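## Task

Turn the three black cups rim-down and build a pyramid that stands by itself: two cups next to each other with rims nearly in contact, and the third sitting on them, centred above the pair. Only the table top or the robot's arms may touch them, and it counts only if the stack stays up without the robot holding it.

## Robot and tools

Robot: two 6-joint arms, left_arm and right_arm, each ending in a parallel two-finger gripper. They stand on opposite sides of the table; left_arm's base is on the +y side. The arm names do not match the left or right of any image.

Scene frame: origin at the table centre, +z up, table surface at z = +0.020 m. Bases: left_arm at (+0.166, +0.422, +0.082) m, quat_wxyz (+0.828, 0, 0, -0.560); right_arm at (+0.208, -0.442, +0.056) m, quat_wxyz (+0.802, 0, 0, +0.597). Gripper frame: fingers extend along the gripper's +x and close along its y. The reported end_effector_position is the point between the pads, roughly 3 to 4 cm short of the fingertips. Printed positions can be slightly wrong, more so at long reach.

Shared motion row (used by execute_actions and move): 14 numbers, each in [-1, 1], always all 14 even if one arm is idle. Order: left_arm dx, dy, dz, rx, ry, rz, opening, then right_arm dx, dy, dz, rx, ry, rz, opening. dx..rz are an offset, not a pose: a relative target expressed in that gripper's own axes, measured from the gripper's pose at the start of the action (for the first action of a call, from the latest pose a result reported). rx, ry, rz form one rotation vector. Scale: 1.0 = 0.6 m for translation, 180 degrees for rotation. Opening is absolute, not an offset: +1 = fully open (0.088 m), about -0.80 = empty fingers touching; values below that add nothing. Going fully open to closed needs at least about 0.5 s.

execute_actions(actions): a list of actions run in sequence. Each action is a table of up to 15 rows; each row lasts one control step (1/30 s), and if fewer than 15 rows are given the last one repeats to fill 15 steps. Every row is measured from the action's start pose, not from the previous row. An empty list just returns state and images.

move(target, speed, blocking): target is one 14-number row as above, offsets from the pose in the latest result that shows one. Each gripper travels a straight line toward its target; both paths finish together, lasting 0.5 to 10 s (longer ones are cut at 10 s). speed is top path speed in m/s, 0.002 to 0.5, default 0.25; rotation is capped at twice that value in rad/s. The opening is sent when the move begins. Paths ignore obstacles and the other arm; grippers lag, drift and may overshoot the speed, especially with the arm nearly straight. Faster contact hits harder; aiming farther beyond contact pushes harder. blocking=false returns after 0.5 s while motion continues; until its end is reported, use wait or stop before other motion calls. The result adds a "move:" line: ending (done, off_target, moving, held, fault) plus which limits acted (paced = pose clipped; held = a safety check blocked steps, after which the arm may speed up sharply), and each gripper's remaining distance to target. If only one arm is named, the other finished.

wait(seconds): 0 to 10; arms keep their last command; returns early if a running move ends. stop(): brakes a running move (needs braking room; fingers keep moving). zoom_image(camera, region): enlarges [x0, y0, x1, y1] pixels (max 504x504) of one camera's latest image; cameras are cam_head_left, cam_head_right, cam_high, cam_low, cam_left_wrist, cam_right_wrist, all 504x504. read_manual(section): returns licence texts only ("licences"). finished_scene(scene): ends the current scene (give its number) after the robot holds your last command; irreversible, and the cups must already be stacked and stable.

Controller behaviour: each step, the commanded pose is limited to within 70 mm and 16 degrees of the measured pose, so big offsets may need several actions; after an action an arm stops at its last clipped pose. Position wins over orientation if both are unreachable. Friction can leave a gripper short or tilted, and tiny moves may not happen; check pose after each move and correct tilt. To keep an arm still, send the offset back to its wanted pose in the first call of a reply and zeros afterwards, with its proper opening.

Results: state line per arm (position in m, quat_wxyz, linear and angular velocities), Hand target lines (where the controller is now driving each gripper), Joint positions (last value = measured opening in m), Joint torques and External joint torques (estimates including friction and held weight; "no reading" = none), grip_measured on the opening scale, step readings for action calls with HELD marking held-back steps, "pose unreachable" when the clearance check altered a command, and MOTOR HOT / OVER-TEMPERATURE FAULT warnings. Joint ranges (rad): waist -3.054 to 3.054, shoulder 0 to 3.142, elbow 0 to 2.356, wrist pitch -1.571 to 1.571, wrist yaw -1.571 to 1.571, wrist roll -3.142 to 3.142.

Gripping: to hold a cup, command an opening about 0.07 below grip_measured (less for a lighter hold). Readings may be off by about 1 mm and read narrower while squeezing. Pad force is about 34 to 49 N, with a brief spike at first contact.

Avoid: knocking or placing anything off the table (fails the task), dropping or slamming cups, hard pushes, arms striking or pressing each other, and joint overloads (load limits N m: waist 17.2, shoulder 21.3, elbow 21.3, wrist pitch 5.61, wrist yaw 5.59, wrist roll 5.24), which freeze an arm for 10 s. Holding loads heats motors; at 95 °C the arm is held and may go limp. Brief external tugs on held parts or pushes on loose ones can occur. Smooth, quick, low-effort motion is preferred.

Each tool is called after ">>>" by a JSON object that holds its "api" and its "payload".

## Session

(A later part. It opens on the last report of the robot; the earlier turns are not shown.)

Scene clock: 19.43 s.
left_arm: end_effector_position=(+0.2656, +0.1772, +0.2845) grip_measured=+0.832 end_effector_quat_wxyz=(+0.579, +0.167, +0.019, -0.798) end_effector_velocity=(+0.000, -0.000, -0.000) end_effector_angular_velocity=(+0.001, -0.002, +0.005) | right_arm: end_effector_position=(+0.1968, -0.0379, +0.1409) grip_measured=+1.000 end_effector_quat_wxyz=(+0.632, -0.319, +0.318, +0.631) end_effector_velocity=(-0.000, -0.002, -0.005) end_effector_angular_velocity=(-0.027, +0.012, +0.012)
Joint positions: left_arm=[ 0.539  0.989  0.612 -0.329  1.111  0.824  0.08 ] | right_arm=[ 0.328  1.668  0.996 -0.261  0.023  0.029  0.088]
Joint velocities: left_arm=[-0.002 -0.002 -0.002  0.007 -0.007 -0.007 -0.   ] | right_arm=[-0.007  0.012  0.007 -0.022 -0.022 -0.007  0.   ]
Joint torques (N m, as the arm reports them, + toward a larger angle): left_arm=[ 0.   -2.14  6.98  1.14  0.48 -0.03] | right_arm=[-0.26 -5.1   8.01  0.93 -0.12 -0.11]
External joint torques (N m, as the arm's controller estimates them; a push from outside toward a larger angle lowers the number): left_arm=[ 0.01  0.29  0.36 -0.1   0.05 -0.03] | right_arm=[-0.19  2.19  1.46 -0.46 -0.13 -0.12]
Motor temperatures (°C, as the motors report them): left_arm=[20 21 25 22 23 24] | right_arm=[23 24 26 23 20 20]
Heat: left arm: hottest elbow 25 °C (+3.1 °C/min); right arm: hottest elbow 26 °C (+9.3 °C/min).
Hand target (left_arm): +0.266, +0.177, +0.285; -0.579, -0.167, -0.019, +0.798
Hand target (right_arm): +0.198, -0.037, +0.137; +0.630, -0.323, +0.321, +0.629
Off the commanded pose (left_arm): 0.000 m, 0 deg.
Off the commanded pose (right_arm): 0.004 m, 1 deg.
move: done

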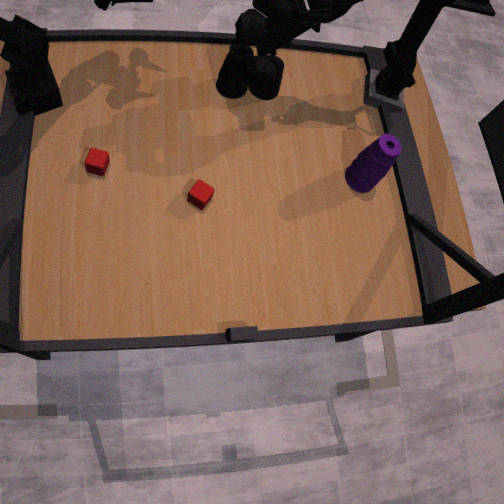

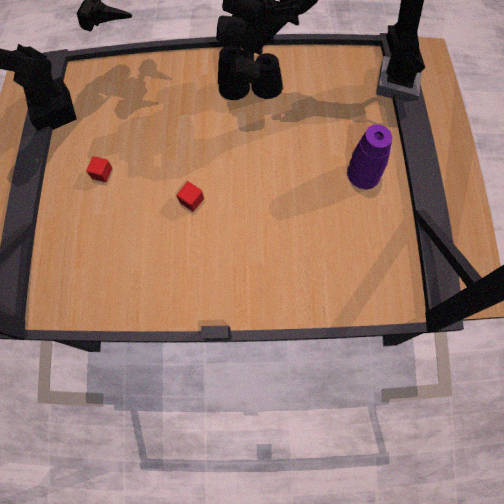

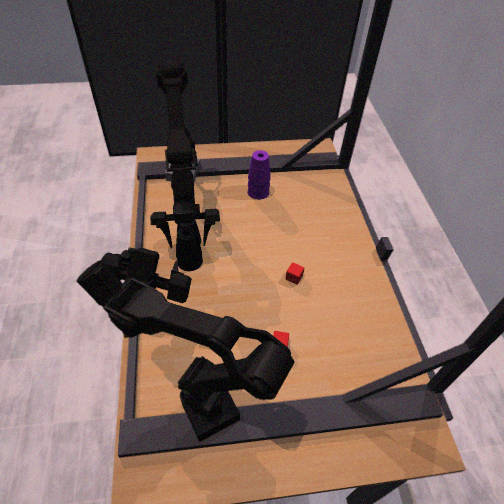

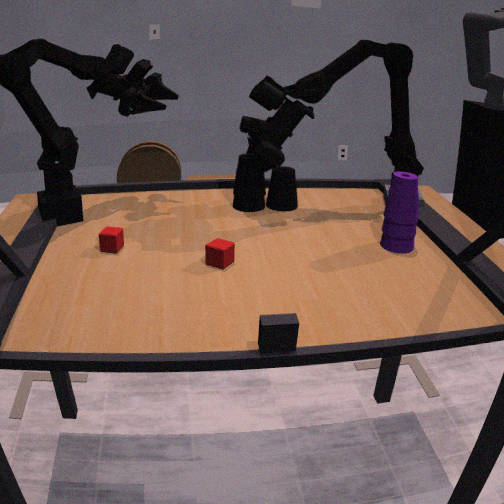

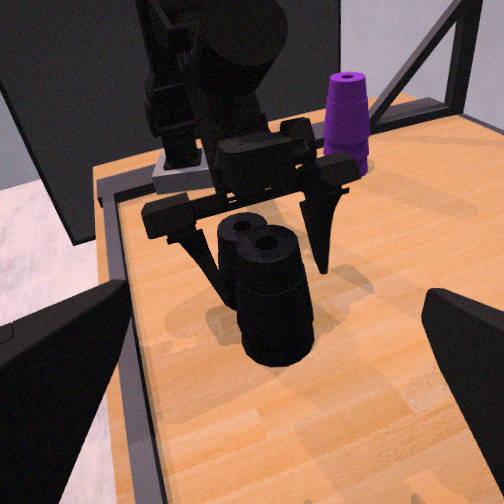

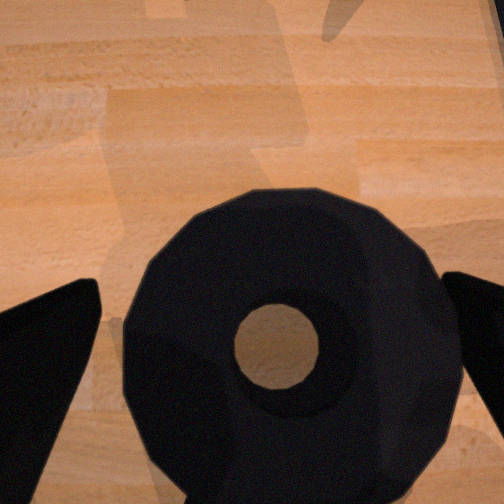

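>>> {"api": "execute_actions", "payload": {"actions": [[[0,0,0,0,0,0,0.83,0,0,0,0,0,0,0.85],[0,0,0,0,0,0,0.83,-0.001,0,0.0015,0,-0.0008,0,0.75],[0,0,0,0,0,0,0.83,-0.002,0,0.003,0,-0.0016,0,0.66],[0,0,0,0,0,0,0.83,-0.003,0,0.004,0,-0.0023,0,0.6],[0,0,0,0,0,0,0.83,-0.0035,0,0.005,0,-0.0029,0,0.57],[0,0,0,0,0,0,0.83,-0.0035,0,0.005,0,-0.0029,0,0.55],[0,0,0,0,0,0,0.83,-0.0035,0,0.005,0,-0.0029,0,0.53],[0,0,0,0,0,0,0.83,-0.0035,0,0.005,0,-0.0029,0,0.51],[0,0,0,0,0,0,0.83,-0.0035,0,0.005,0,-0.0029,0,0.49],[0,0,0,0,0,0,0.83,-0.0035,0,0.005,0,-0.0029,0,0.47],[0,0,0,0,0,0,0.83,-0.0035,0,0.005,0,-0.0029,0,0.45],[0,0,0,0,0,0,0.83,-0.0035,0,0.005,0,-0.0029,0,0.43],[0,0,0,0,0,0,0.83,-0.0035,0,0.005,0,-0.0029,0,0.41],[0,0,0,0,0,0,0.83,-0.0035,0,0.005,0,-0.0029,0,0.39],[0,0,0,0,0,0,0.83,-0.0035,0,0.005,0,-0.0029,0,0.37]]]}}

Scene clock: 20.23 s.
left_arm: end_effector_position=(+0.2656, +0.1772, +0.2845) grip_measured=+0.832 end_effector_quat_wxyz=(+0.579, +0.167, +0.019, -0.798) end_effector_velocity=(+0.000, -0.000, -0.000) end_effector_angular_velocity=(+0.005, +0.011, +0.009) | right_arm: end_effector_position=(+0.1968, -0.0376, +0.1411) grip_measured=+0.452 end_effector_quat_wxyz=(+0.632, -0.319, +0.318, +0.631) end_effector_velocity=(+0.002, -0.002, -0.001) end_effector_angular_velocity=(-0.007, -0.011, -0.001)
Joint positions: left_arm=[ 0.539  0.989  0.612 -0.329  1.111  0.824  0.08 ] | right_arm=[ 0.328  1.669  0.997 -0.262  0.023  0.029  0.061]
Joint velocities: left_arm=[-0.002 -0.002 -0.002  0.007 -0.007 -0.022 -0.   ] | right_arm=[-0.002 -0.002 -0.002 -0.007  0.007 -0.007  0.   ]
Joint torques (N m, as the arm reports them, + toward a larger angle): left_arm=[ 0.   -2.11  6.98  1.14  0.48 -0.02] | right_arm=[ 0.02 -7.08  7.29  1.13  0.01  0.01]
External joint torques (N m, as the arm's controller estimates them; a push from outside toward a larger angle lowers the number): left_arm=[ 0.    0.3   0.4  -0.09  0.06 -0.02] | right_arm=[ 0.02  0.03  0.94 -0.2   0.    0.01]
Motor temperatures (°C, as the motors report them): left_arm=[20 21 25 22 23 24] | right_arm=[23 24 26 23 20 20]
Heat: left arm: hottest elbow 25 °C (+3.0 °C/min); right arm: hottest elbow 26 °C (+8.9 °C/min).
Hand target (left_arm): +0.266, +0.177, +0.285; -0.579, -0.167, -0.019, +0.798
Hand target (right_arm): +0.197, -0.037, +0.144; +0.634, -0.316, +0.315, +0.632
Off the commanded pose (left_arm): 0.000 m, 0 deg.
Off the commanded pose (right_arm): 0.003 m, 1 deg.
Step readings (end_effector_position):
0: left_arm (+0.2656, +0.1772, +0.2845) | right_arm (+0.1968, -0.0376, +0.1411)
1: left_arm (+0.2656, +0.1772, +0.2845) | right_arm (+0.1968, -0.0376, +0.1411)
2: left_arm (+0.2656, +0.1772, +0.2845) | right_arm (+0.1968, -0.0376, +0.1411)
4: left_arm (+0.2656, +0.1772, +0.2845) | right_arm (+0.1968, -0.0376, +0.1411)
8: left_arm (+0.2656, +0.1772, +0.2845) | right_arm (+0.1968, -0.0376, +0.1411)
15: end_effector_position above

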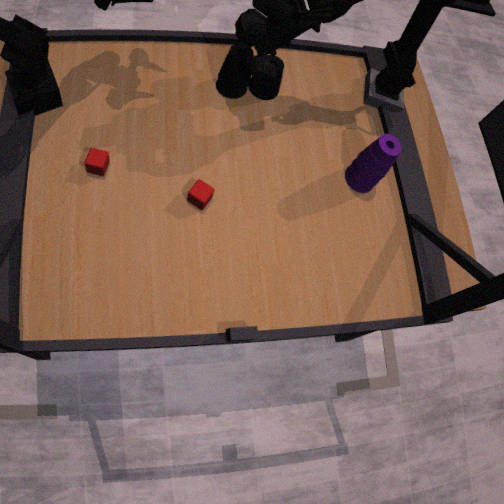

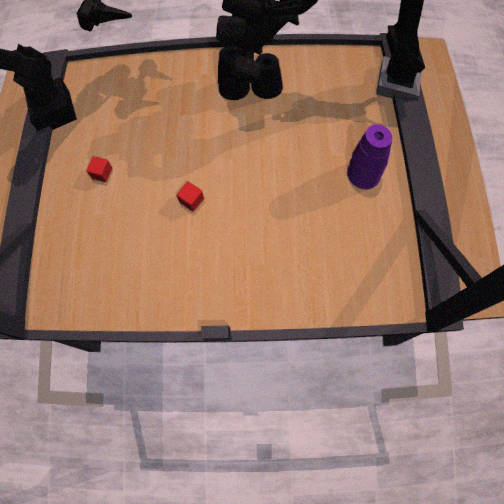

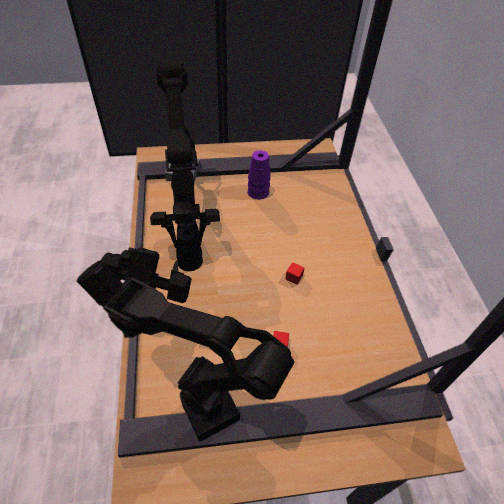

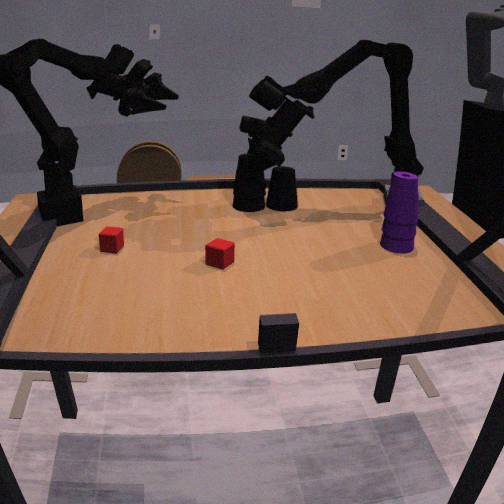

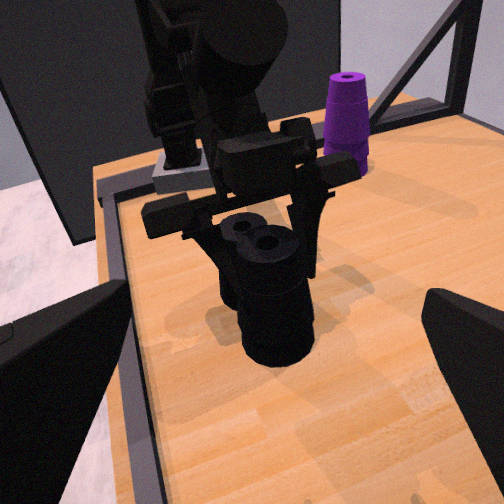

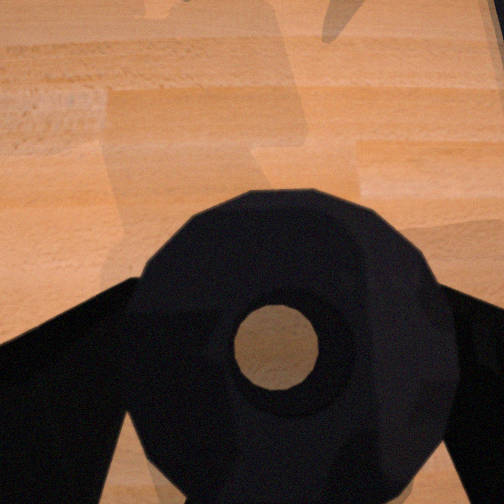

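>>> {"api": "execute_actions", "payload": {"actions": [[[0,0,0,0,0,0,0.83,-0.0051,0,0.0069,0,-0.0039,0,0.37],[0,0,0,0,0,0,0.83,-0.0058,0,0.0074,0,-0.0039,0,0.37],[0,0,0,0,0,0,0.83,-0.0067,0,0.0081,0,-0.0039,0,0.37],[0,0,0,0,0,0,0.83,-0.0079,0,0.009,0,-0.0039,0,0.37],[0,0,0,0,0,0,0.83,-0.0094,0,0.0101,0,-0.0039,0,0.37],[0,0,0,0,0,0,0.83,-0.0111,0,0.0114,0,-0.0039,0,0.37],[0,0,0,0,0,0,0.83,-0.013,0,0.0127,0,-0.0039,0,0.37],[0,0,0,0,0,0,0.83,-0.015,0,0.0142,0,-0.0039,0,0.37],[0,0,0,0,0,0,0.83,-0.0172,0,0.0158,0,-0.0039,0,0.37],[0,0,0,0,0,0,0.83,-0.0194,0,0.0175,0,-0.0039,0,0.37],[0,0,0,0,0,0,0.83,-0.0219,0,0.0193,0,-0.0039,0,0.37],[0,0,0,0,0,0,0.83,-0.0243,0,0.0211,0,-0.0039,0,0.37],[0,0,0,0,0,0,0.83,-0.0267,0,0.0228,0,-0.0039,0,0.37],[0,0,0,0,0,0,0.83,-0.0291,0,0.0246,0,-0.0039,0,0.37],[0,0,0,0,0,0,0.83,-0.0315,0,0.0264,0,-0.0039,0,0.37]],[[0,0,0,0,0,0,0.83,-0.0168,0,0.0134,0,-0.003,0,0.37],[0,0,0,0,0,0,0.83,-0.0215,0,0.0169,0,-0.003,0,0.37],[0,0,0,0,0,0,0.83,-0.0275,0,0.0213,0,-0.003,0,0.37],[0,0,0,0,0,0,0.83,-0.0342,0,0.0263,0,-0.003,0,0.37],[0,0,0,0,0,0,0.83,-0.0416,0,0.0317,0,-0.003,0,0.37],[0,0,0,0,0,0,0.83,-0.049,0,0.0372,0,-0.003,0,0.37],[0,0,0,0,0,0,0.83,-0.0563,0,0.0426,0,-0.003,0,0.37],[0,0,0,0,0,0,0.83,-0.0637,0,0.0481,0,-0.003,0,0.37],[0,0,0,0,0,0,0.83,-0.0704,0,0.053,0,-0.003,0,0.37],[0,0,0,0,0,0,0.83,-0.0764,0,0.0575,0,-0.003,0,0.37],[0,0,0,0,0,0,0.83,-0.0811,0,0.0609,0,-0.003,0,0.37],[0,0,0,0,0,0,0.83,-0.0845,0,0.0634,0,-0.003,0,0.37],[0,0,0,0,0,0,0.83,-0.0865,0,0.0649,0,-0.003,0,0.37],[0,0,0,0,0,0,0.83,-0.0878,0,0.0659,0,-0.003,0,0.37],[0,0,0,0,0,0,0.83,-0.0885,0,0.0664,0,-0.003,0,0.37]]]}}

Scene clock: 22.03 s.
left_arm: end_effector_position=(+0.2656, +0.1772, +0.2845) grip_measured=+0.832 end_effector_quat_wxyz=(+0.579, +0.167, +0.019, -0.798) end_effector_velocity=(-0.002, +0.002, -0.005) end_effector_angular_velocity=(+0.018, +0.012, +0.001) | right_arm: end_effector_position=(+0.1968, -0.0366, +0.2155) grip_measured=+0.452 end_effector_quat_wxyz=(+0.633, -0.316, +0.316, +0.632) end_effector_velocity=(-0.000, -0.001, +0.067) end_effector_angular_velocity=(+0.017, +0.002, +0.008)
Joint positions: left_arm=[ 0.539  0.989  0.612 -0.329  1.111  0.824  0.08 ] | right_arm=[ 0.328  1.589  1.216 -0.554  0.023  0.029  0.061]
Joint velocities: left_arm=[-0.002 -0.002 -0.007 -0.022 -0.007  0.007  0.   ] | right_arm=[-0.002 -0.046  0.212 -0.242 -0.007 -0.007  0.   ]
Joint torques (N m, as the arm reports them, + toward a larger angle): left_arm=[ 0.   -2.14  6.99  1.13  0.48 -0.02] | right_arm=[ 0.16 -6.73  7.76  0.78  0.03  0.05]
External joint torques (N m, as the arm's controller estimates them; a push from outside toward a larger angle lowers the number): left_arm=[ 0.01  0.27  0.4  -0.11  0.06 -0.02] | right_arm=[ 0.16 -0.29  1.3  -0.45  0.02  0.04]
External joint torques at the end of the 1st action: left_arm=[-0.01  0.28  0.34 -0.11  0.06 -0.02] | right_arm=[ 0.1  -0.51  1.69 -0.49  0.01  0.02]
Motor temperatures (°C, as the motors report them): left_arm=[20 21 25 22 23 24] | right_arm=[23 25 26 23 20 20]
Heat: left arm: hottest elbow 25 °C (+2.7 °C/min); right arm: hottest elbow 26 °C (+8.2 °C/min).
Hand target (left_arm): +0.266, +0.177, +0.285; -0.579, -0.167, -0.019, +0.798
Hand target (right_arm): +0.196, -0.038, +0.221; +0.633, -0.316, +0.315, +0.632
Off the commanded pose (left_arm): 0.000 m, 0 deg.
Off the commanded pose (right_arm): 0.006 m, 0 deg.
Step readings (end_effector_position; steps 1 to 15: 1st action; 16 to 30: 2nd action):
0: left_arm (+0.2656, +0.1772, +0.2845) | right_arm (+0.1968, -0.0376, +0.1411)
1: left_arm (+0.2656, +0.1772, +0.2845) | right_arm (+0.1968, -0.0376, +0.1411)
2: left_arm (+0.2656, +0.1772, +0.2845) | right_arm (+0.1968, -0.0376, +0.1411)
4: left_arm (+0.2656, +0.1772, +0.2845) | right_arm (+0.1968, -0.0374, +0.1414)
8: left_arm (+0.2656, +0.1772, +0.2845) | right_arm (+0.1969, -0.0382, +0.1431)
15: left_arm (+0.2656, +0.1772, +0.2845) | right_arm (+0.1968, -0.0378, +0.1550)
16: left_arm (+0.2656, +0.1772, +0.2845) | right_arm (+0.1968, -0.0380, +0.1568)
17: left_arm (+0.2656, +0.1772, +0.2845) | right_arm (+0.1969, -0.0383, +0.1589)
19: left_arm (+0.2656, +0.1772, +0.2845) | right_arm (+0.1969, -0.0391, +0.1641)
23: left_arm (+0.2656, +0.1772, +0.2845) | right_arm (+0.1969, -0.0392, +0.1815)
30: end_effector_position above

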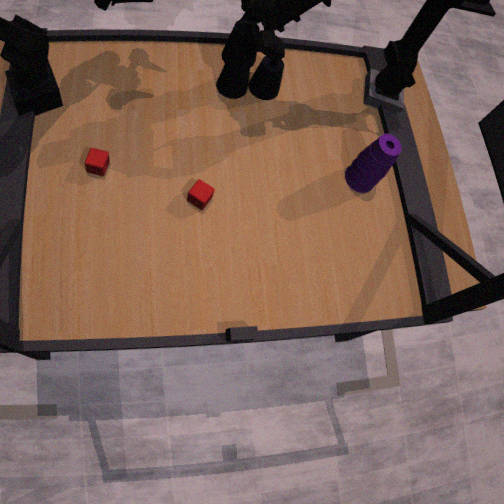

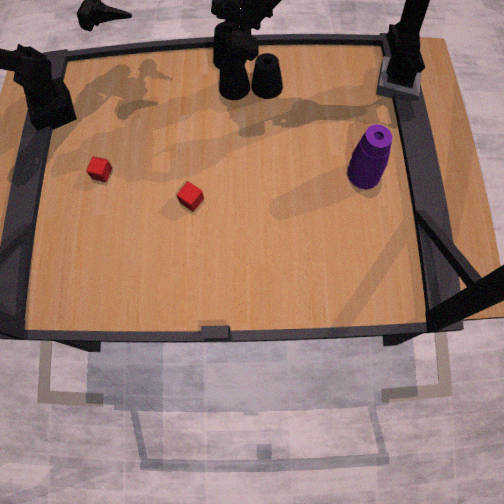

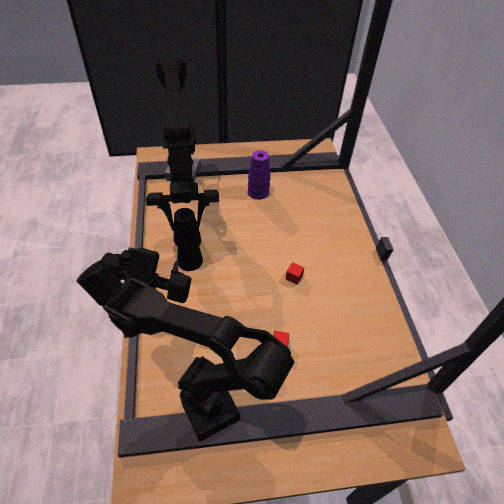

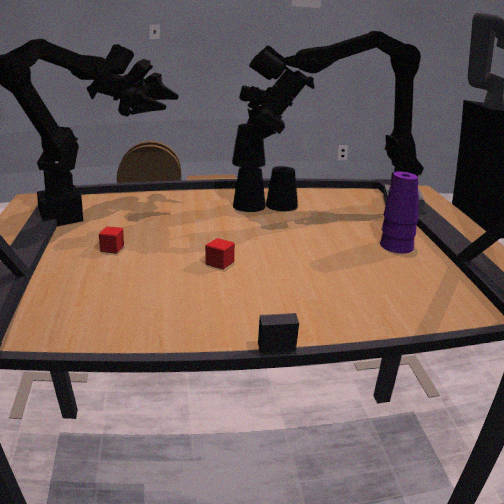

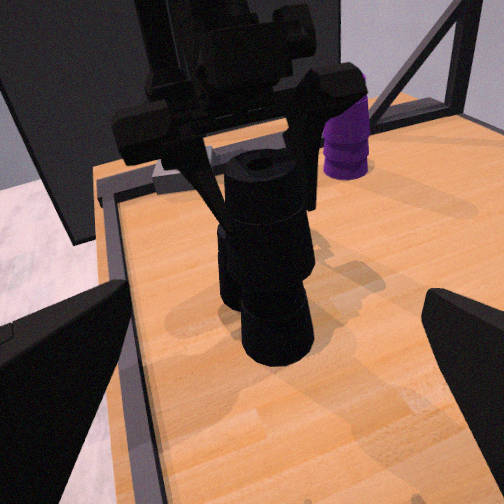

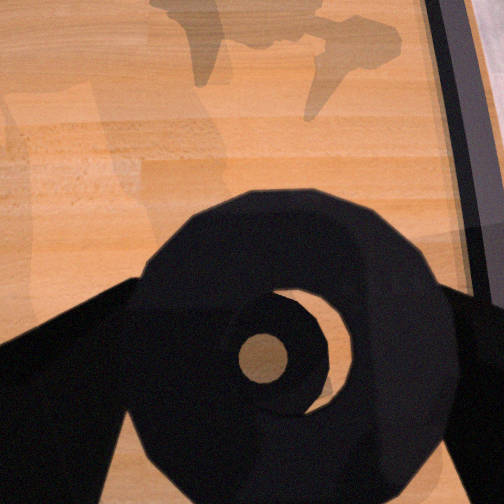

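>>> {"api": "zoom_image", "payload": {"camera": "cam_low", "region": [220, 120, 320, 220]}}

Region (220, 120, 320, 220) of cam_low's 504x504 image, scaled by 5.040, with more detail than that image has.

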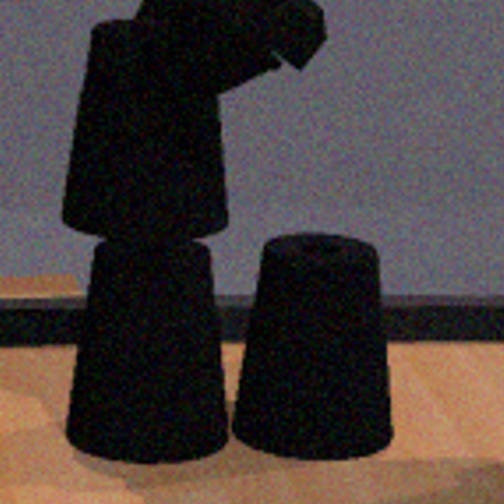

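>>> {"api": "move", "payload": {"target": [0, 0, 0, 0, 0, 0, 0.83, -0.0321, -0.0004, -0.0663, 0, 0.0039, 0, 0.37], "speed": 0.12}}

Scene clock: 23.30 s.
left_arm: end_effector_position=(+0.2656, +0.1772, +0.2845) grip_measured=+0.832 end_effector_quat_wxyz=(+0.579, +0.167, +0.019, -0.798) end_effector_velocity=(+0.001, +0.000, -0.000) end_effector_angular_velocity=(+0.008, -0.017, +0.012) | right_arm: end_effector_position=(+0.1976, -0.0777, +0.2073) grip_measured=+0.452 end_effector_quat_wxyz=(+0.630, -0.321, +0.320, +0.630) end_effector_velocity=(+0.000, -0.007, -0.005) end_effector_angular_velocity=(-0.027, +0.001, +0.008)
Joint positions: left_arm=[ 0.539  0.989  0.612 -0.329  1.111  0.824  0.08 ] | right_arm=[ 0.33   1.445  1.056 -0.552  0.023  0.029  0.061]
Joint velocities: left_arm=[-0.002 -0.007  0.002 -0.007 -0.022  0.007 -0.   ] | right_arm=[-0.002 -0.007 -0.012 -0.022 -0.007 -0.007 -0.   ]
Joint torques (N m, as the arm reports them, + toward a larger angle): left_arm=[ 0.02 -2.15  6.98  1.14  0.48 -0.02] | right_arm=[ 0.38 -6.14  6.08  1.33  0.09  0.19]
External joint torques (N m, as the arm's controller estimates them; a push from outside toward a larger angle lowers the number): left_arm=[ 0.01  0.34  0.3  -0.11  0.05 -0.02] | right_arm=[ 0.35 -0.25 -0.78 -0.02  0.09  0.18]
Motor temperatures (°C, as the motors report them): left_arm=[20 21 25 22 23 24] | right_arm=[23 25 26 23 20 20]
Heat: left arm: hottest elbow 25 °C (+2.6 °C/min); right arm: hottest elbow 26 °C (+7.7 °C/min).
Hand target (left_arm): +0.266, +0.177, +0.285; -0.579, -0.167, -0.019, +0.798
Hand target (right_arm): +0.197, -0.080, +0.207; +0.631, -0.320, +0.320, +0.630
Off the commanded pose (left_arm): 0.000 m, 0 deg.
Off the commanded pose (right_arm): 0.002 m, 0 deg.
move: done

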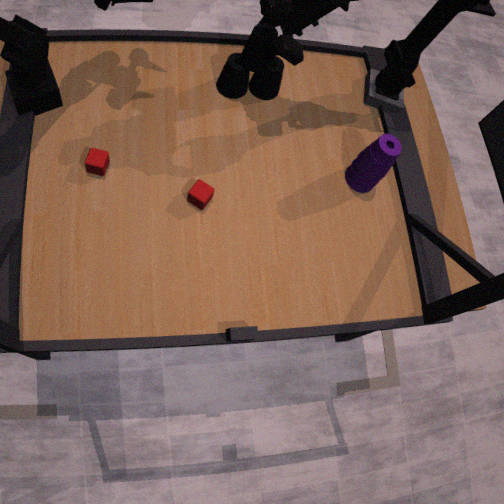

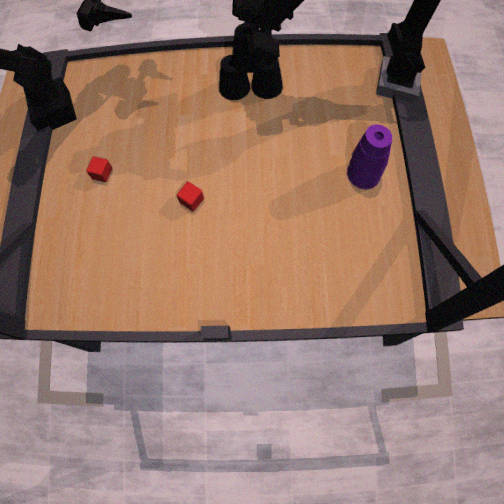

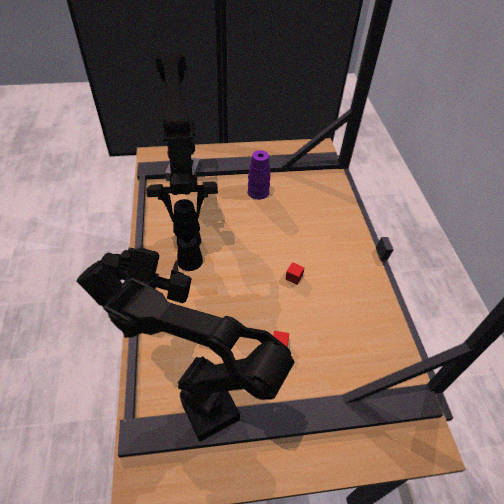

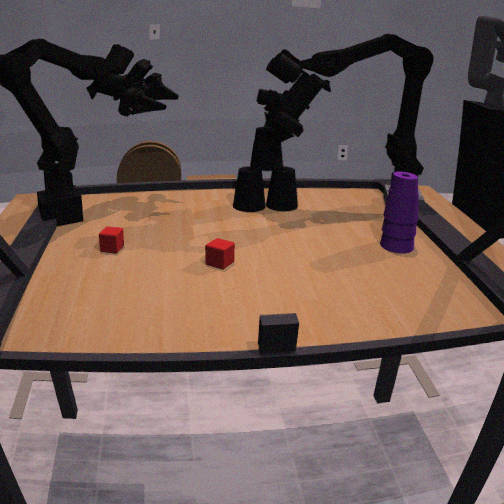

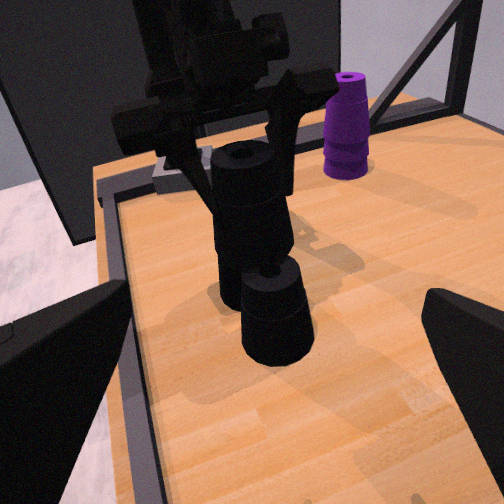

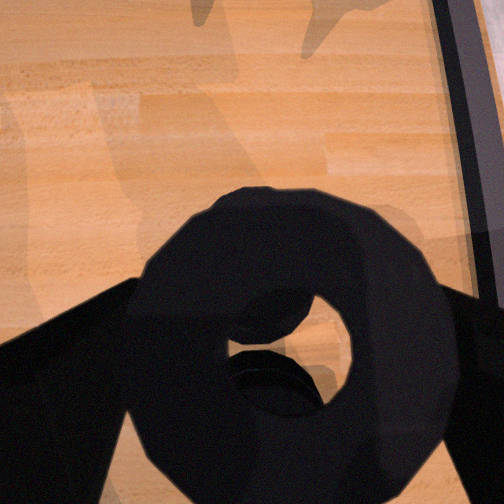

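>>> {"api": "zoom_image", "payload": {"camera": "cam_low", "region": [220, 120, 320, 220]}}

>>> {"api": "zoom_image", "payload": {"camera": "cam_right_wrist", "region": [210, 270, 370, 430]}}

>>> {"api": "zoom_image", "payload": {"camera": "cam_left_wrist", "region": [180, 130, 340, 380]}}

Region (220, 120, 320, 220) of cam_low's 504x504 image, scaled by 5.040, with more detail than that image has.

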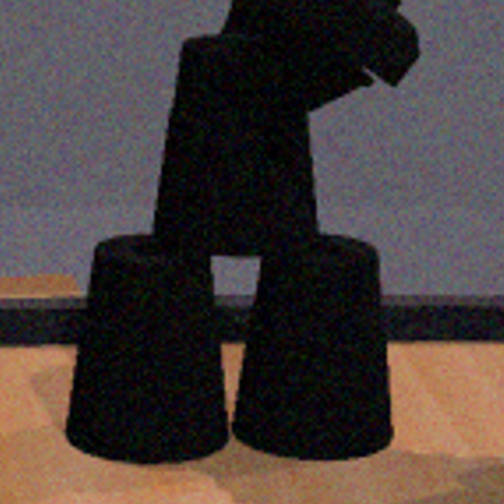

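Region (210, 270, 370, 430) of cam_right_wrist's 504x504 image, scaled by 3.150, with more detail than that image has.

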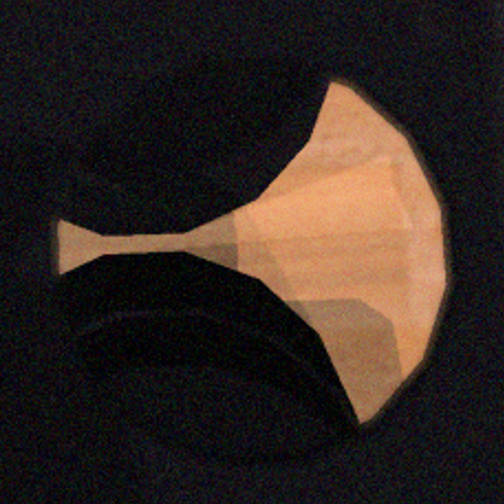

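Region (180, 130, 340, 380) of cam_left_wrist's 504x504 image, scaled by 2.016, with more detail than that image has; it fills the left 323 columns of this view, and the rest is white.

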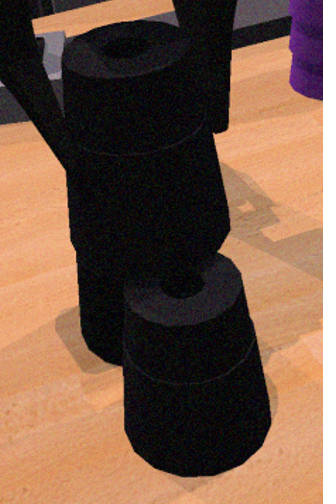

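>>> {"api": "execute_actions", "payload": {"actions": [[[0,0,0,0,0,0,0.83,0.003,0.001,-0.003,0,0.0012,0,0.37],[0,0,0,0,0,0,0.83,0.006,0.001,-0.006,0,0.0024,0,0.37],[0,0,0,0,0,0,0.83,0.0078,0.001,-0.0077,0,0.0033,0,0.37],[0,0,0,0,0,0,0.83,0.0087,0.001,-0.0085,0,0.0033,0,0.37],[0,0,0,0,0,0,0.83,0.0096,0.001,-0.0093,0,0.0033,0,0.37],[0,0,0,0,0,0,0.83,0.0106,0.001,-0.0101,0,0.0033,0,0.37],[0,0,0,0,0,0,0.83,0.0115,0.001,-0.0109,0,0.0033,0,0.37],[0,0,0,0,0,0,0.83,0.0124,0.001,-0.0117,0,0.0033,0,0.37],[0,0,0,0,0,0,0.83,0.0133,0.001,-0.0125,0,0.0033,0,0.37],[0,0,0,0,0,0,0.83,0.0142,0.001,-0.0133,0,0.0033,0,0.37],[0,0,0,0,0,0,0.83,0.0152,0.001,-0.0141,0,0.0033,0,0.37],[0,0,0,0,0,0,0.83,0.0161,0.001,-0.0149,0,0.0033,0,0.37],[0,0,0,0,0,0,0.83,0.017,0.001,-0.0157,0,0.0033,0,0.37]]]}}

>>> {"api": "wait", "payload": {"seconds": 0.2}}

Scene clock: 24.43 s.
left_arm: end_effector_position=(+0.2656, +0.1772, +0.2845) grip_measured=+0.832 end_effector_quat_wxyz=(+0.579, +0.167, +0.019, -0.798) end_effector_velocity=(-0.001, +0.000, -0.002) end_effector_angular_velocity=(+0.002, -0.017, -0.003) | right_arm: end_effector_position=(+0.1976, -0.0779, +0.2009) grip_measured=+0.452 end_effector_quat_wxyz=(+0.631, -0.320, +0.318, +0.631) end_effector_velocity=(+0.002, -0.006, -0.014) end_effector_angular_velocity=(-0.022, -0.002, -0.013)
Joint positions: left_arm=[ 0.539  0.989  0.612 -0.329  1.111  0.824  0.08 ] | right_arm=[ 0.33   1.444  1.027 -0.518  0.023  0.029  0.061]
Joint velocities: left_arm=[-0.002 -0.002 -0.002 -0.007 -0.007  0.022 -0.   ] | right_arm=[-0.002 -0.002 -0.046  0.022  0.007  0.007 -0.   ]
Joint torques (N m, as the arm reports them, + toward a larger angle): left_arm=[-0.01 -2.15  6.97  1.14  0.48 -0.02] | right_arm=[ 0.21 -4.23  6.06  1.34  0.02  0.08]
External joint torques (N m, as the arm's controller estimates them; a push from outside toward a larger angle lowers the number): left_arm=[ 0.    0.28  0.34 -0.1   0.05 -0.02] | right_arm=[ 0.19  1.69 -0.85 -0.04  0.01  0.08]
Motor temperatures (°C, as the motors report them): left_arm=[20 21 25 22 23 24] | right_arm=[23 25 26 23 20 20]
Heat: left arm: hottest elbow 25 °C (+2.5 °C/min); right arm: hottest elbow 26 °C (+7.4 °C/min).
Hand target (left_arm): +0.266, +0.177, +0.285; -0.579, -0.167, -0.019, +0.798
Hand target (right_arm): +0.197, -0.079, +0.194; +0.629, -0.325, +0.323, +0.628
Off the commanded pose (left_arm): 0.000 m, 0 deg.
Off the commanded pose (right_arm): 0.008 m, 1 deg.
Step readings (end_effector_position):
0: left_arm (+0.2656, +0.1772, +0.2845) | right_arm (+0.1976, -0.0777, +0.2074)
1: left_arm (+0.2656, +0.1772, +0.2845) | right_arm (+0.1976, -0.0777, +0.2074)
2: left_arm (+0.2656, +0.1772, +0.2845) | right_arm (+0.1976, -0.0775, +0.2074)
4: left_arm (+0.2656, +0.1772, +0.2845) | right_arm (+0.1975, -0.0770, +0.2073)
8: left_arm (+0.2656, +0.1772, +0.2845) | right_arm (+0.1976, -0.0773, +0.2051)
15: end_effector_position above

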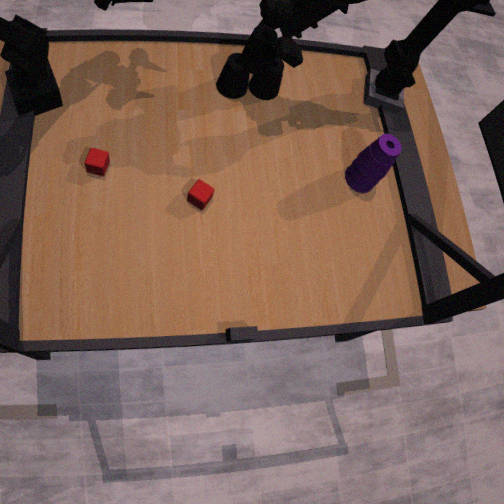

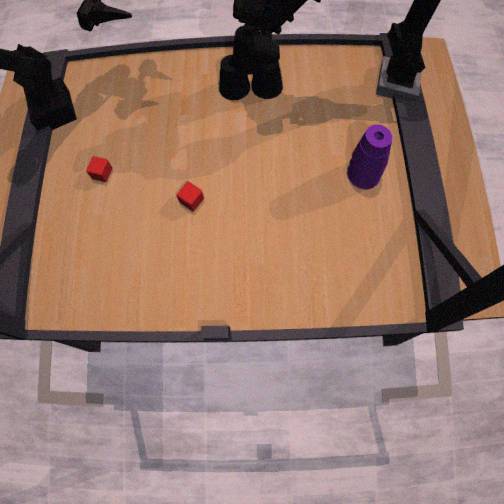

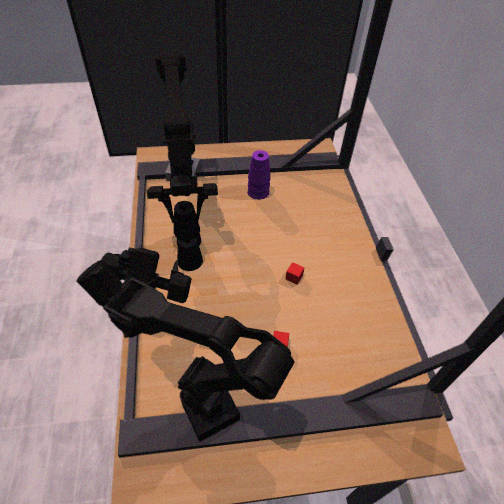

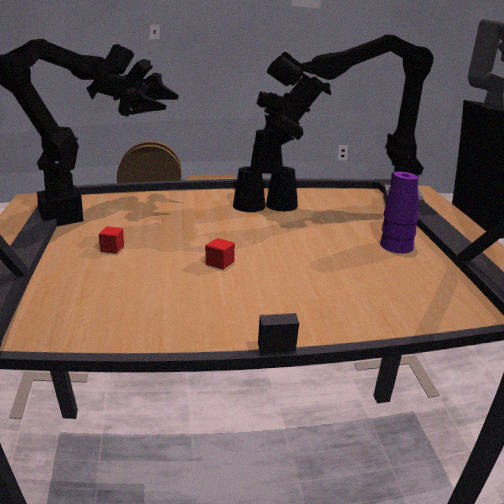

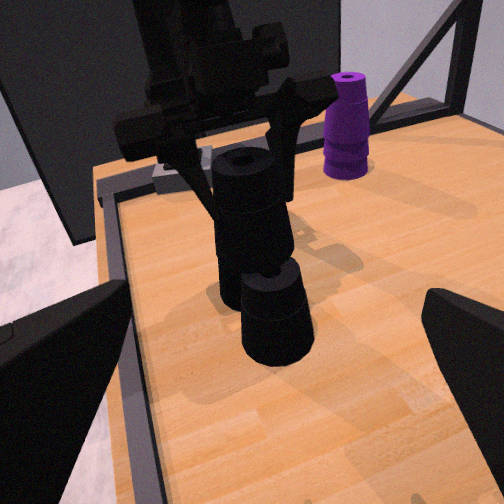

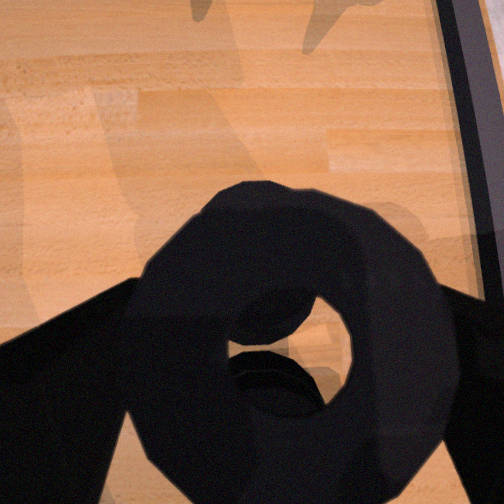

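Scene clock: 24.63 s.
left_arm: end_effector_position=(+0.2656, +0.1772, +0.2845) grip_measured=+0.832 end_effector_quat_wxyz=(+0.579, +0.167, +0.019, -0.798) end_effector_velocity=(+0.003, -0.001, -0.003) end_effector_angular_velocity=(+0.008, -0.017, +0.012) | right_arm: end_effector_position=(+0.1976, -0.0777, +0.2008) grip_measured=+0.452 end_effector_quat_wxyz=(+0.632, -0.319, +0.318, +0.631) end_effector_velocity=(-0.002, -0.005, -0.003) end_effector_angular_velocity=(-0.023, +0.004, +0.028)
Joint positions: left_arm=[ 0.539  0.989  0.612 -0.329  1.111  0.824  0.08 ] | right_arm=[ 0.33   1.444  1.025 -0.515  0.023  0.029  0.061]
Joint velocities: left_arm=[-0.002  0.002 -0.002  0.007 -0.022  0.007 -0.   ] | right_arm=[-0.002 -0.002 -0.002 -0.022 -0.022 -0.022 -0.001]
Joint torques (N m, as the arm reports them, + toward a larger angle): left_arm=[-0.01 -2.16  6.98  1.13  0.48 -0.02] | right_arm=[ 0.2  -4.11  6.03  1.27  0.02  0.09]
External joint torques (N m, as the arm's controller estimates them; a push from outside toward a larger angle lowers the number): left_arm=[-0.02  0.24  0.36 -0.11  0.07 -0.02] | right_arm=[ 0.19  1.75 -0.83 -0.09  0.02  0.08]
Motor temperatures (°C, as the motors report them): left_arm=[20 21 25 22 23 24] | right_arm=[23 25 26 23 20 20]
Heat: left arm: hottest elbow 25 °C (+2.4 °C/min); right arm: hottest elbow 26 °C (+7.3 °C/min).
Hand target (left_arm): +0.266, +0.177, +0.285; -0.579, -0.167, -0.019, +0.798
Hand target (right_arm): +0.197, -0.079, +0.194; +0.629, -0.325, +0.323, +0.629
Off the commanded pose (left_arm): 0.000 m, 0 deg.
Off the commanded pose (right_arm): 0.007 m, 1 deg.
wait: 0.20 s; at rest by 0.17 s

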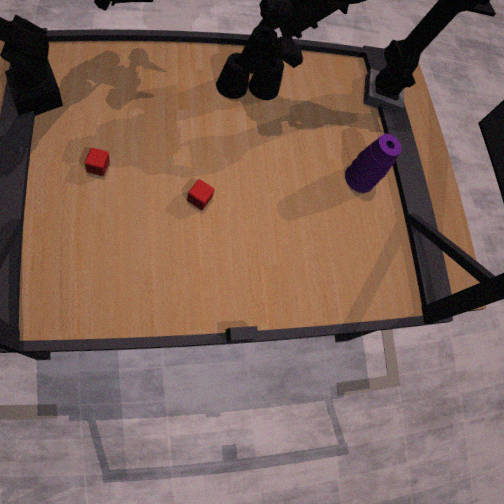

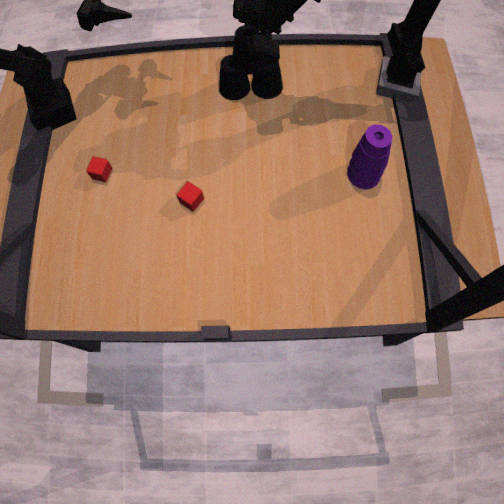

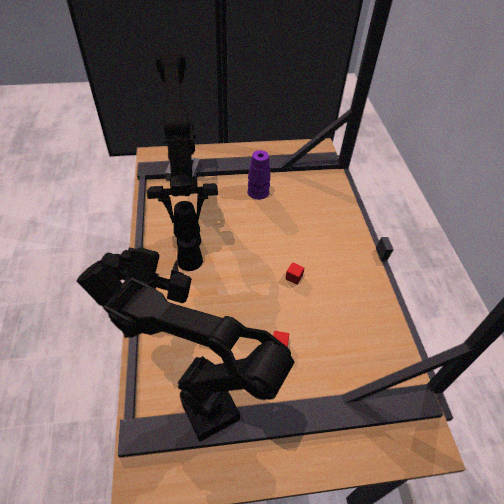

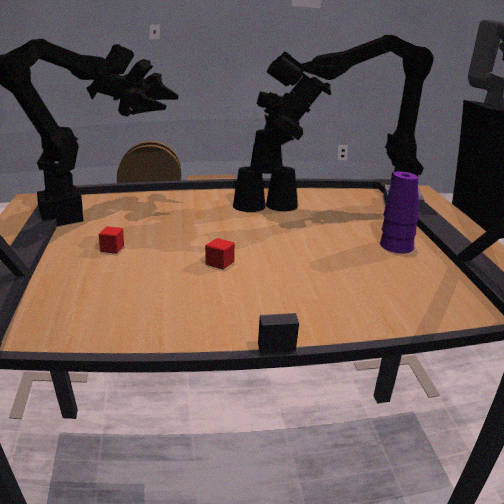

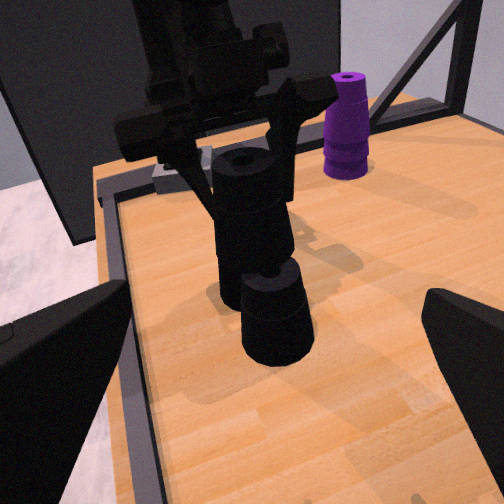

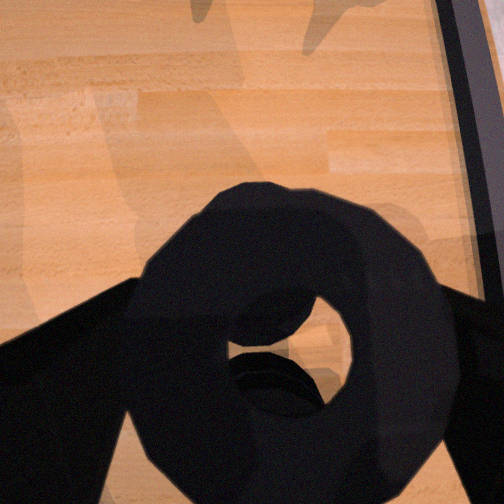

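>>> {"api": "zoom_image", "payload": {"camera": "cam_low", "region": [220, 120, 320, 220]}}

>>> {"api": "zoom_image", "payload": {"camera": "cam_left_wrist", "region": [210, 220, 320, 320]}}

Region (220, 120, 320, 220) of cam_low's 504x504 image, scaled by 5.040, with more detail than that image has.

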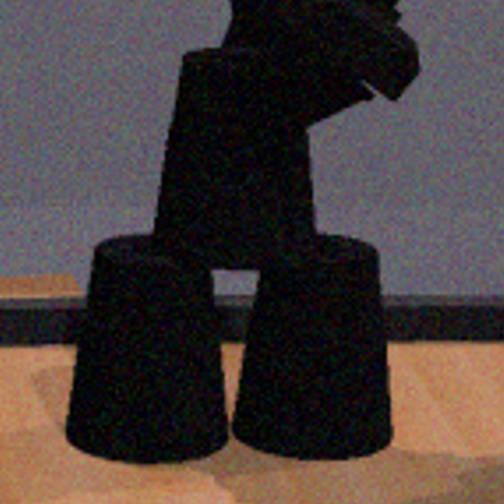

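Region (210, 220, 320, 320) of cam_left_wrist's 504x504 image, scaled by 4.582, with more detail than that image has; it fills the top 458 rows of this view, and the rest is white.

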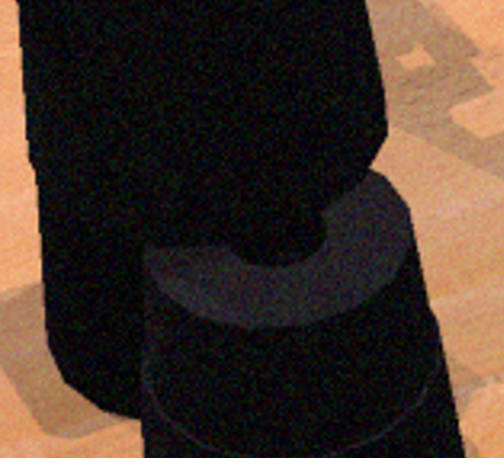

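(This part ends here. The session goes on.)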